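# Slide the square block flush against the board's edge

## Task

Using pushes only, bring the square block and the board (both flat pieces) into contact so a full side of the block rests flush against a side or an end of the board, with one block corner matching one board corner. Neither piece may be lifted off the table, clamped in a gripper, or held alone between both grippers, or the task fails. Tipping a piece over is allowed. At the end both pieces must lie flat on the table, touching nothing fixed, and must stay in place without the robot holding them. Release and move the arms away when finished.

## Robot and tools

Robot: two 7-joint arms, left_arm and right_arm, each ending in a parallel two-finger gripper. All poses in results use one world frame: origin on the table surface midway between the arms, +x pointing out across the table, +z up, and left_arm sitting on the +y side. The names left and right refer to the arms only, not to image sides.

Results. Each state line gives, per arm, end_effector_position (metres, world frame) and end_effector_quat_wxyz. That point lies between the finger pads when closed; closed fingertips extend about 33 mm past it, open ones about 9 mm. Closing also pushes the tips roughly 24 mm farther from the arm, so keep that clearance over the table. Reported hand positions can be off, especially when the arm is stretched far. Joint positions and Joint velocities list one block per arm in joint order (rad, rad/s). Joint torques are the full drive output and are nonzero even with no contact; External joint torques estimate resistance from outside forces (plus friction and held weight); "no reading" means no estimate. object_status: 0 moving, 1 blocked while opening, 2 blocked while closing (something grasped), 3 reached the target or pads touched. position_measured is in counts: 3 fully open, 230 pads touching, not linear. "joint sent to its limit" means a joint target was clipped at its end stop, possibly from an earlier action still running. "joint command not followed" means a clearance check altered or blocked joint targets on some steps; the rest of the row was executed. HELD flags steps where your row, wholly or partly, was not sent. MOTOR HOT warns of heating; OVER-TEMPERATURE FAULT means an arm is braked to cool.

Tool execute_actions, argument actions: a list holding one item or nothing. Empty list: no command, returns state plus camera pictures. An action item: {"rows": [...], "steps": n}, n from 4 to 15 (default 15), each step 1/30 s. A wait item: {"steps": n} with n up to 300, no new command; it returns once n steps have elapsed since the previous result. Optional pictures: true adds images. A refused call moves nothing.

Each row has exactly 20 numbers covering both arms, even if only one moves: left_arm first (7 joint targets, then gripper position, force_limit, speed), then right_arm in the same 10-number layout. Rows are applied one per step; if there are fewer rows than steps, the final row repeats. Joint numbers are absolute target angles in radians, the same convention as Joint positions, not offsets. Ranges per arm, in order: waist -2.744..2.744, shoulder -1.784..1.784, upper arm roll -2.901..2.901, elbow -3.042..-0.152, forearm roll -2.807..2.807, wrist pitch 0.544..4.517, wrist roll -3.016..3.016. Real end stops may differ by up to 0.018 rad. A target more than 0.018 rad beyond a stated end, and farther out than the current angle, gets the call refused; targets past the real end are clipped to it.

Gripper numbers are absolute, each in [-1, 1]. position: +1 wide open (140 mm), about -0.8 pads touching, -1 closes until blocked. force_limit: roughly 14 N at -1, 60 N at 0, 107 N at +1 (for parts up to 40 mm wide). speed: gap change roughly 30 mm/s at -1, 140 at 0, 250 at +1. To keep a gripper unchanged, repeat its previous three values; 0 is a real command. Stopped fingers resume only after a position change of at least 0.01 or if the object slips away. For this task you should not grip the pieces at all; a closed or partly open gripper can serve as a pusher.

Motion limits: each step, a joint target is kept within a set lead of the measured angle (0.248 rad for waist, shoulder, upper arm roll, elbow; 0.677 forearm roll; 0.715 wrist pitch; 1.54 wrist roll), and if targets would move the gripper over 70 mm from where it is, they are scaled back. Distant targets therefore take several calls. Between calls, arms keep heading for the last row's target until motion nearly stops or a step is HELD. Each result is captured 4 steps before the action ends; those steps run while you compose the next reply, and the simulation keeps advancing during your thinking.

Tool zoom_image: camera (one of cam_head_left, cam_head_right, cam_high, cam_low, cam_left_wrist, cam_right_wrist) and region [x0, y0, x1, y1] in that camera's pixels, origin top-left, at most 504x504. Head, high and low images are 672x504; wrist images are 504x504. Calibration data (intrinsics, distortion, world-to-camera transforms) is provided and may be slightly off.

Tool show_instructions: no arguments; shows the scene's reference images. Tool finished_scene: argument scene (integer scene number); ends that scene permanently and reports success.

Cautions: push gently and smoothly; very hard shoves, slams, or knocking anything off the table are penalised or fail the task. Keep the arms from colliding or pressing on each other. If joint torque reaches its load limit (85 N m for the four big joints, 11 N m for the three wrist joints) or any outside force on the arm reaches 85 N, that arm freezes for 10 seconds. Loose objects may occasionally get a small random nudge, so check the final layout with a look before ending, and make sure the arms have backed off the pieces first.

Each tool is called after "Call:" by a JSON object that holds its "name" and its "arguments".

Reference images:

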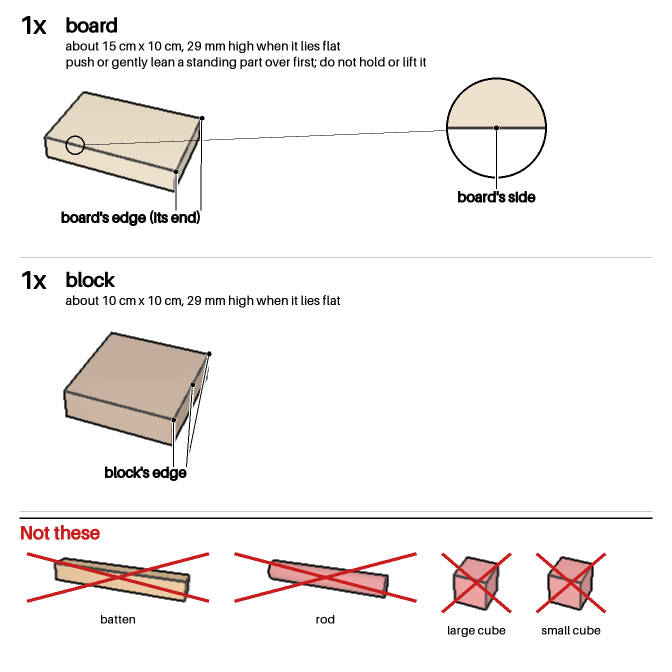

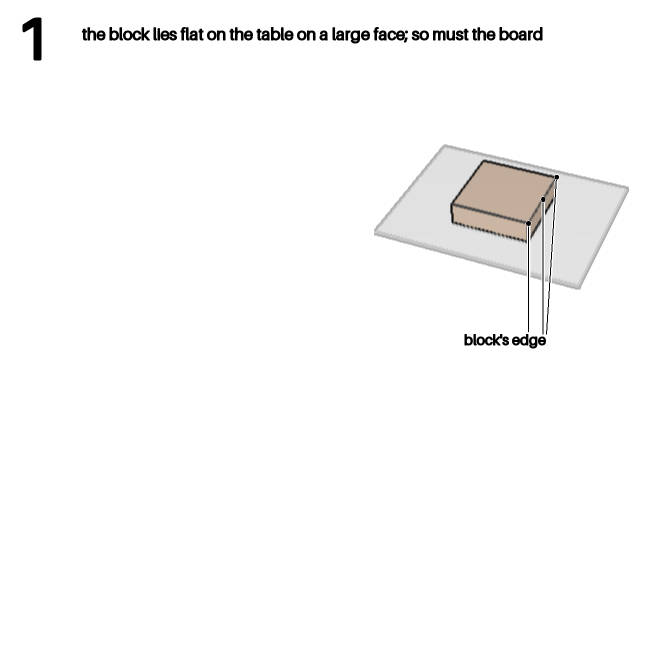

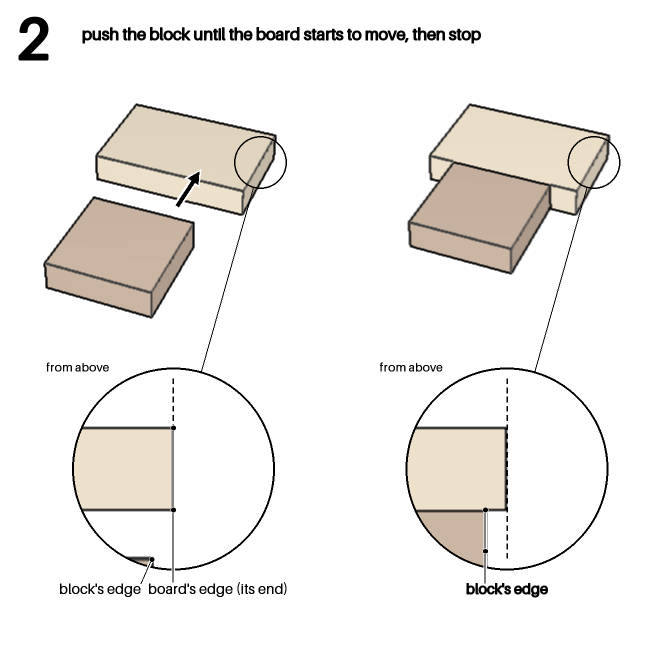

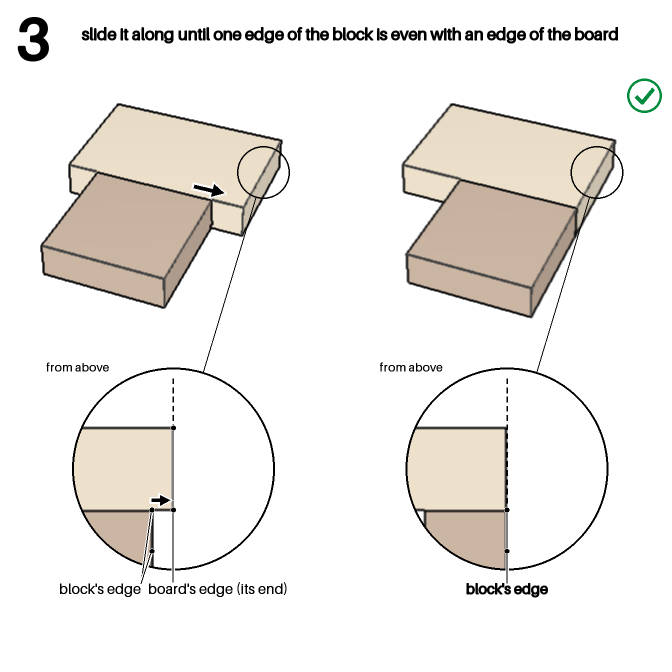

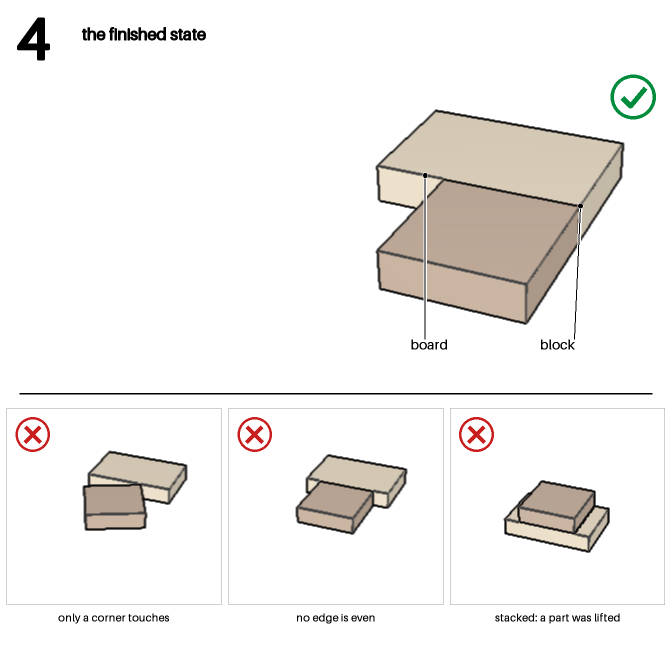

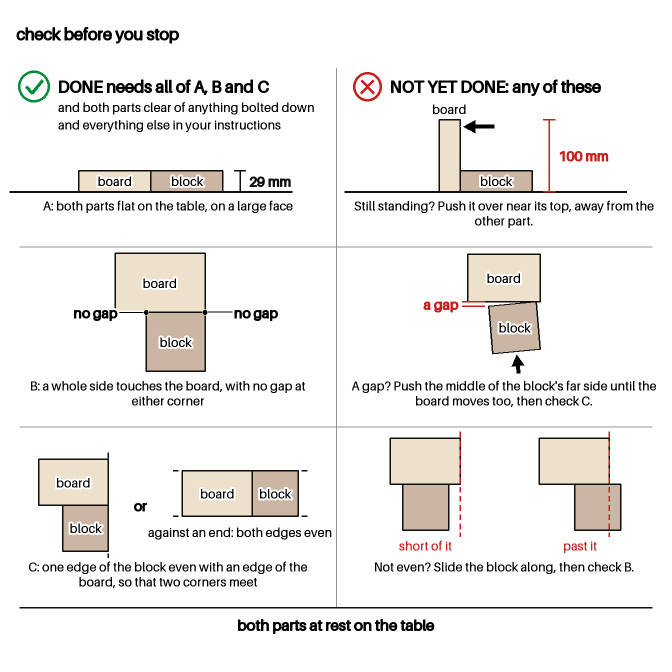

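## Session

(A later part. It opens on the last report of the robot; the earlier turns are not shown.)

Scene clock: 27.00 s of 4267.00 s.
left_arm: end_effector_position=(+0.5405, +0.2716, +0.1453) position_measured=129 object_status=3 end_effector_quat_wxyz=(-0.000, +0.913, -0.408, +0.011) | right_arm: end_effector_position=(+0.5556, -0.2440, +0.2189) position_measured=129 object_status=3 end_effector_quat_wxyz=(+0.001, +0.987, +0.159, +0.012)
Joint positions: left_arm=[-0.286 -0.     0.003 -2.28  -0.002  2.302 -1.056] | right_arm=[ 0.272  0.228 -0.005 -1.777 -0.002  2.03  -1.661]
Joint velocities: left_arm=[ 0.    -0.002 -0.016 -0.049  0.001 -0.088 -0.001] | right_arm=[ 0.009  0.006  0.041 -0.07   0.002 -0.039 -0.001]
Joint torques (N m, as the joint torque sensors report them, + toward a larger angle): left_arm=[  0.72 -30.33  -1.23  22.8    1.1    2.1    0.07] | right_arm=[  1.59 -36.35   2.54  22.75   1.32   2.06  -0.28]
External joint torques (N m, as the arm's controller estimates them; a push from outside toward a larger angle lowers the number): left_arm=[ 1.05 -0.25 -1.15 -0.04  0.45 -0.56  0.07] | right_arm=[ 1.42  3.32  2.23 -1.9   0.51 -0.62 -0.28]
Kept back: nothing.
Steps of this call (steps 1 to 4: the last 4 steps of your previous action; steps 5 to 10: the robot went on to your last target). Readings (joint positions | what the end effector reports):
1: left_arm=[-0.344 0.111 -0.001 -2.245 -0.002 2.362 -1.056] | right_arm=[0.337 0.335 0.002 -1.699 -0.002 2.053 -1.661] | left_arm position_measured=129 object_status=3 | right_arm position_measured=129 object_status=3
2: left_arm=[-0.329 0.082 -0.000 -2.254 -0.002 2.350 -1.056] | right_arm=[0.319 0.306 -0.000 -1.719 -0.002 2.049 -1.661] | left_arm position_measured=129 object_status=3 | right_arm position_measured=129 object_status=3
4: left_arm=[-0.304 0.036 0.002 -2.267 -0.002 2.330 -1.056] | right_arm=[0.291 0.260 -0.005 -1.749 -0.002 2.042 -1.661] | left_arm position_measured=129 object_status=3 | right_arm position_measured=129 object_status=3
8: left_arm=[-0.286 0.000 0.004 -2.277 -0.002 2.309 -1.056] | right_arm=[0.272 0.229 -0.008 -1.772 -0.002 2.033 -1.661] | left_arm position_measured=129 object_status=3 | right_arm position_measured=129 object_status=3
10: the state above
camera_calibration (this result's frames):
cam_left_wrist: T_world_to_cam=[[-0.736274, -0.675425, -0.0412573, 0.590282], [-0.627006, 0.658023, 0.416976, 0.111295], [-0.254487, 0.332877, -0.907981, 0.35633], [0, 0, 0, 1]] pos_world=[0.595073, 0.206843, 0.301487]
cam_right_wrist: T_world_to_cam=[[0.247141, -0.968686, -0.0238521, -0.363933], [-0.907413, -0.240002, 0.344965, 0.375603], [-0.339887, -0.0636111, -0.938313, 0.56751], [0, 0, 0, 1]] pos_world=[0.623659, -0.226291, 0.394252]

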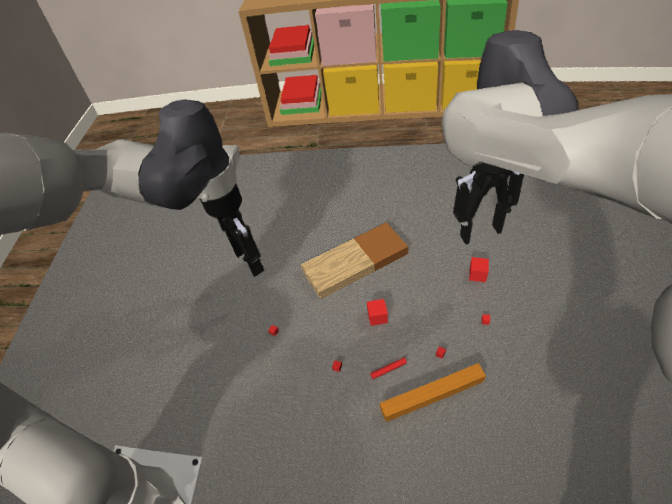

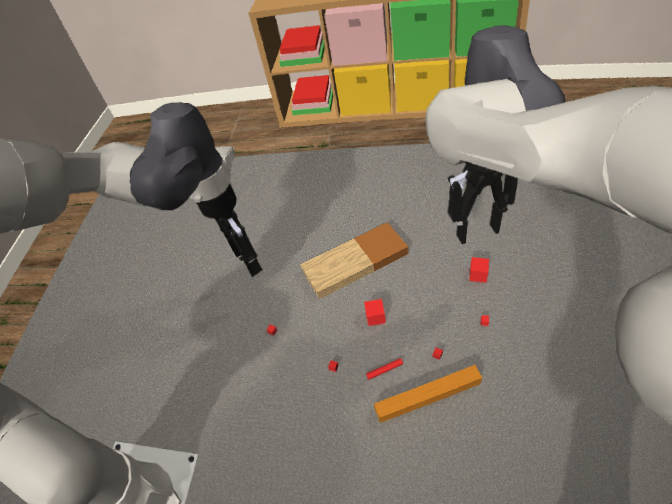

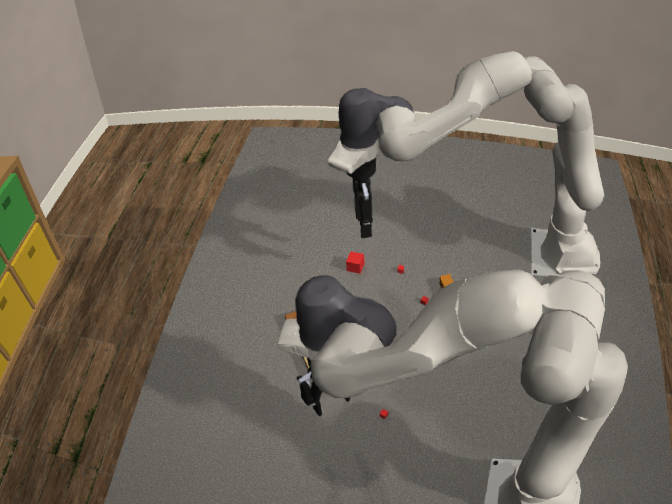

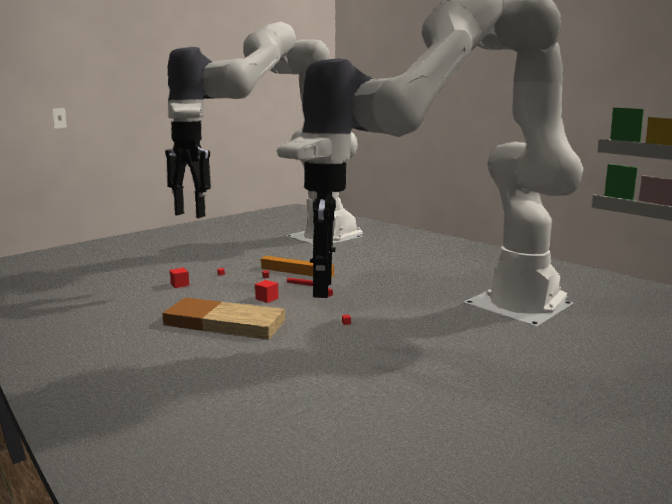

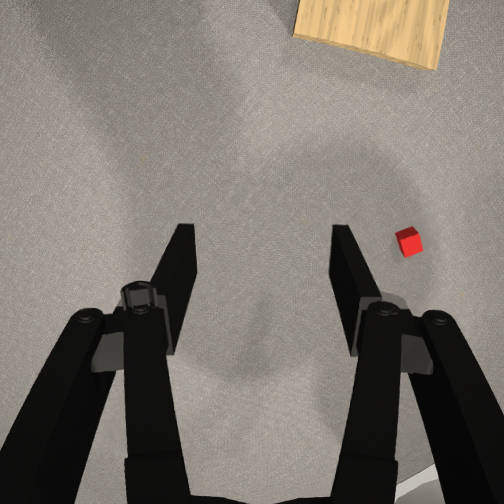

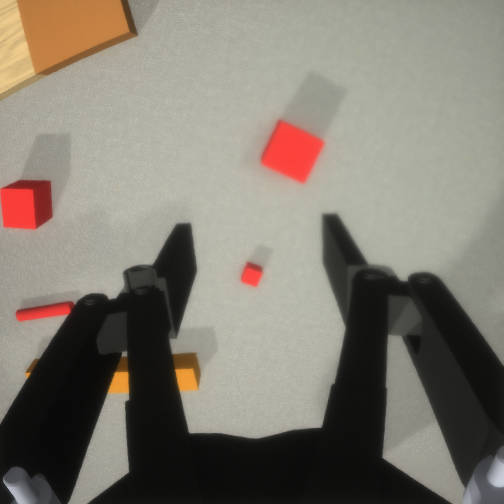

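Call:
{"name": "execute_actions", "arguments": {"actions": [{"rows": [
[-0.275,-0.01,0,-2.285,0,2.275,-1.056,0,0,0, 0.275,0.23,0,-1.785,0,2.02,-1.667,0,0,0],
[-0.26,-0.025,0,-2.285,0,2.26,-1.056,0,0,0, 0.275,0.23,0,-1.785,0,2.02,-1.667,0,0,0],
[-0.24,-0.045,0,-2.285,0,2.24,-1.056,0,0,0, 0.275,0.23,0,-1.785,0,2.02,-1.667,0,0,0],
[-0.215,-0.07,0,-2.285,0,2.215,-1.056,0,0,0, 0.275,0.23,0,-1.785,0,2.02,-1.667,0,0,0],
[-0.19,-0.095,0,-2.285,0,2.19,-1.056,0,0,0, 0.275,0.23,0,-1.785,0,2.02,-1.667,0,0,0],
[-0.165,-0.12,0,-2.285,0,2.165,-1.056,0,0,0, 0.275,0.23,0,-1.785,0,2.02,-1.667,0,0,0],
[-0.14,-0.145,0,-2.285,0,2.14,-1.056,0,0,0, 0.275,0.23,0,-1.785,0,2.02,-1.667,0,0,0],
[-0.12,-0.165,0,-2.285,0,2.12,-1.056,0,0,0, 0.275,0.23,0,-1.785,0,2.02,-1.667,0,0,0],
[-0.105,-0.18,0,-2.285,0,2.105,-1.056,0,0,0, 0.275,0.23,0,-1.785,0,2.02,-1.667,0,0,0],
[-0.095,-0.19,0,-2.285,0,2.1,-1.056,0,0,0, 0.275,0.23,0,-1.785,0,2.02,-1.667,0,0,0]], "steps": 15}]}}

Call:
{"name": "execute_actions", "arguments": {"actions": [{"steps": 8}], "pictures": true}}

Scene clock: 27.90 s of 4267.00 s.
left_arm: end_effector_position=(+0.5416, +0.3613, +0.2169) position_measured=129 object_status=3 end_effector_quat_wxyz=(-0.003, +0.944, -0.329, +0.023) | right_arm: end_effector_position=(+0.5508, -0.2416, +0.2151) position_measured=129 object_status=3 end_effector_quat_wxyz=(+0.001, +0.987, +0.161, +0.006)
Joint positions: left_arm=[-0.115 -0.17   0.003 -2.283 -0.002  2.16  -1.056] | right_arm=[ 0.274  0.229 -0.001 -1.783 -0.002  2.024 -1.661]
Joint velocities: left_arm=[ 0.362 -0.415  0.071  0.047 -0.001 -0.32  -0.001] | right_arm=[ 0.    -0.001 -0.002  0.001 -0.    -0.    -0.   ]
Joint torques (N m, as the joint torque sensors report them, + toward a larger angle): left_arm=[ -4.56 -18.5   -6.66  20.92   1.19   1.5    0.1 ] | right_arm=[  1.24 -38.18   1.3   23.21   1.22   1.93  -0.29]
External joint torques (N m, as the arm's controller estimates them; a push from outside toward a larger angle lowers the number): left_arm=[ 1.98 -2.17  0.29  1.85  0.59 -0.56  0.08] | right_arm=[ 1.47  1.27  1.29 -0.9   0.44 -0.61 -0.29]
Steps of this call (steps 1 to 16: the robot went on to your last target; steps 17 to 27: the first 11 steps of this action). Readings (joint positions | what the end effector reports):
17: left_arm=[-0.284 -0.001 0.001 -2.284 -0.002 2.287 -1.056] | right_arm=[0.274 0.229 -0.001 -1.783 -0.002 2.024 -1.661] | left_arm position_measured=129 object_status=3 | right_arm position_measured=129 object_status=3
18: left_arm=[-0.279 -0.005 -0.001 -2.285 -0.002 2.283 -1.056] | right_arm=[0.274 0.229 -0.001 -1.783 -0.002 2.024 -1.661] | left_arm position_measured=129 object_status=3 | right_arm position_measured=129 object_status=3
20: left_arm=[-0.257 -0.025 -0.005 -2.287 -0.002 2.265 -1.056] | right_arm=[0.274 0.229 -0.001 -1.783 -0.002 2.024 -1.661] | left_arm position_measured=129 object_status=3 | right_arm position_measured=129 object_status=3
24: left_arm=[-0.171 -0.110 -0.004 -2.287 -0.002 2.203 -1.056] | right_arm=[0.274 0.229 -0.001 -1.783 -0.002 2.024 -1.661] | left_arm position_measured=129 object_status=3 | right_arm position_measured=129 object_status=3
27: the state above

Scene clock: 28.17 s of 4267.00 s.
left_arm: end_effector_position=(+0.5312, +0.3719, +0.2229) position_measured=129 object_status=3 end_effector_quat_wxyz=(-0.001, +0.947, -0.320, +0.012) | right_arm: end_effector_position=(+0.5508, -0.2416, +0.2151) position_measured=129 object_status=3 end_effector_quat_wxyz=(+0.001, +0.987, +0.161, +0.006)
Joint positions: left_arm=[-0.096 -0.191  0.002 -2.283 -0.002  2.115 -1.056] | right_arm=[ 0.274  0.229 -0.001 -1.783 -0.002  2.024 -1.661]
Joint velocities: left_arm=[ 0.001  0.    -0.012 -0.005 -0.    -0.076 -0.001] | right_arm=[ 0.001 -0.    -0.    -0.002 -0.001 -0.     0.001]
Joint torques (N m, as the joint torque sensors report them, + toward a larger angle): left_arm=[  0.84 -24.61  -1.27  23.61   1.16   2.06   0.09] | right_arm=[  0.88 -38.43   2.05  23.04   1.3    2.03  -0.24]
External joint torques (N m, as the arm's controller estimates them; a push from outside toward a larger angle lowers the number): left_arm=[ 0.59  0.5  -1.31 -0.46  0.42 -0.59  0.09] | right_arm=[ 0.89  1.05  1.85 -1.04  0.51 -0.5  -0.24]
Kept back: nothing.
Steps of this call (steps 1 to 4: the last 4 steps of your previous action; steps 5 to 8: the robot went on to your last target). Readings (joint positions | what the end effector reports):
1: left_arm=[-0.106 -0.181 0.005 -2.282 -0.002 2.151 -1.056] | right_arm=[0.274 0.229 -0.001 -1.783 -0.002 2.024 -1.661] | left_arm position_measured=129 object_status=3 | right_arm position_measured=129 object_status=3
2: left_arm=[-0.100 -0.188 0.005 -2.282 -0.002 2.143 -1.056] | right_arm=[0.274 0.229 -0.001 -1.783 -0.002 2.024 -1.661] | left_arm position_measured=129 object_status=3 | right_arm position_measured=129 object_status=3
4: left_arm=[-0.096 -0.191 0.005 -2.282 -0.002 2.130 -1.056] | right_arm=[0.274 0.229 -0.001 -1.783 -0.002 2.024 -1.661] | left_arm position_measured=129 object_status=3 | right_arm position_measured=129 object_status=3
8: the state above
camera_calibration (this result's frames):
cam_left_wrist: T_world_to_cam=[[-0.596552, -0.801523, -0.0410697, 0.627025], [-0.7395, 0.529064, 0.416211, 0.115039], [-0.311874, 0.278663, -0.90834, 0.441796], [0, 0, 0, 1]] pos_world=[0.596909, 0.3186, 0.379172]
cam_right_wrist: T_world_to_cam=[[0.251956, -0.967416, -0.0249813, -0.362618], [-0.901843, -0.244084, 0.356514, 0.366551], [-0.350995, -0.0672965, -0.933956, 0.566776], [0, 0, 0, 1]] pos_world=[0.62087, -0.223191, 0.389605]

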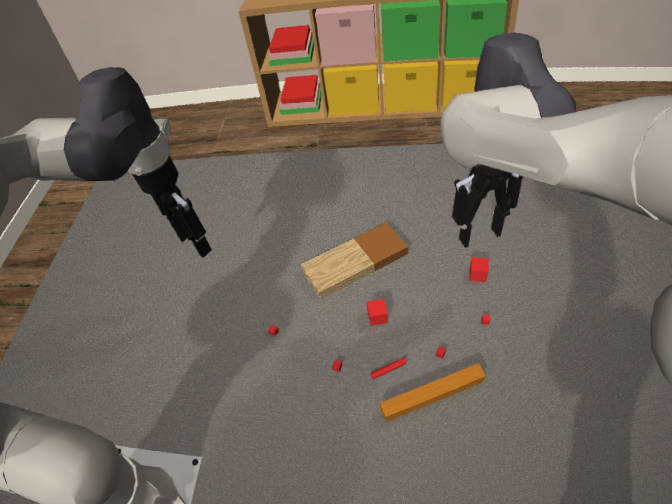

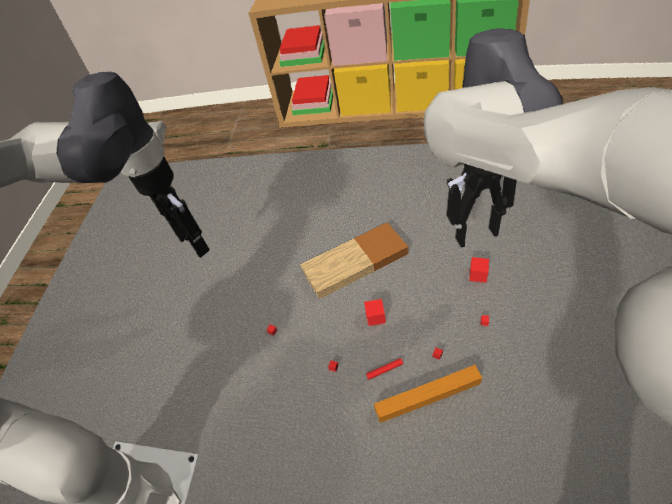

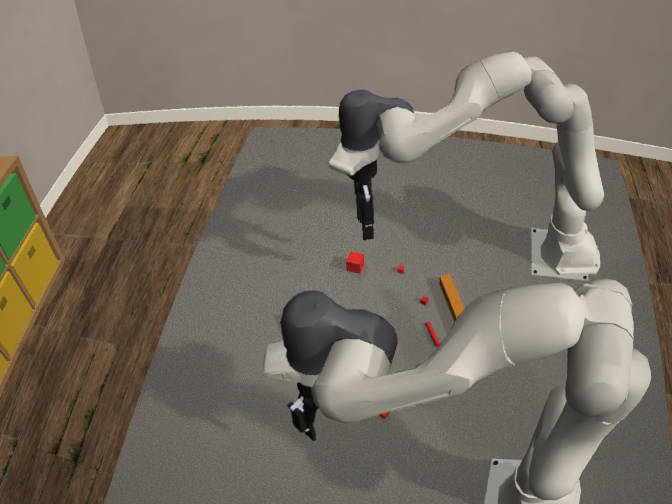

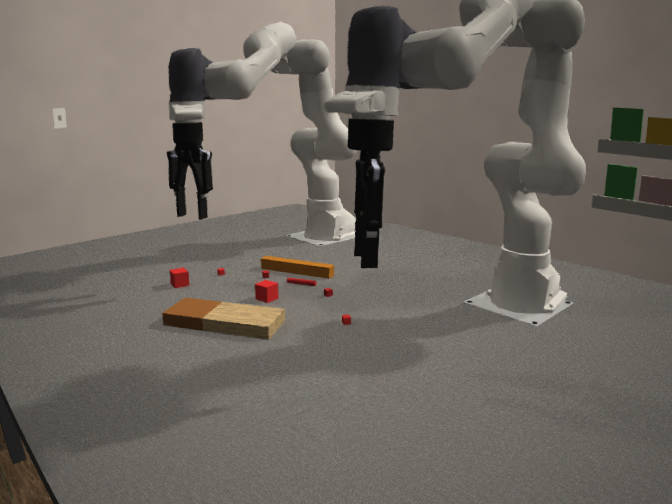

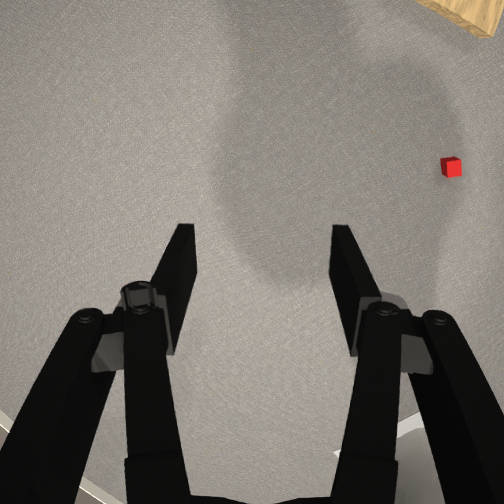

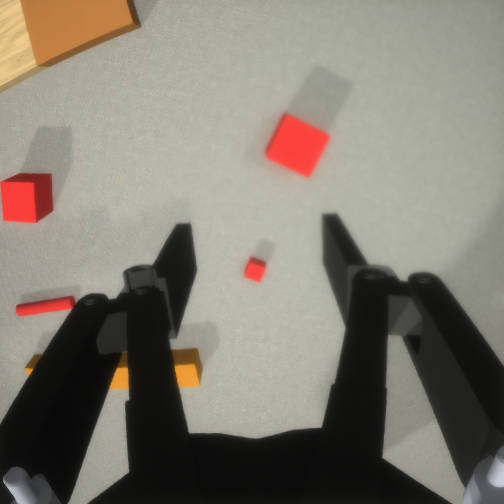

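Call:
{"name": "finished_scene", "arguments": {"scene": 1}}

The scene is finished: the task was done.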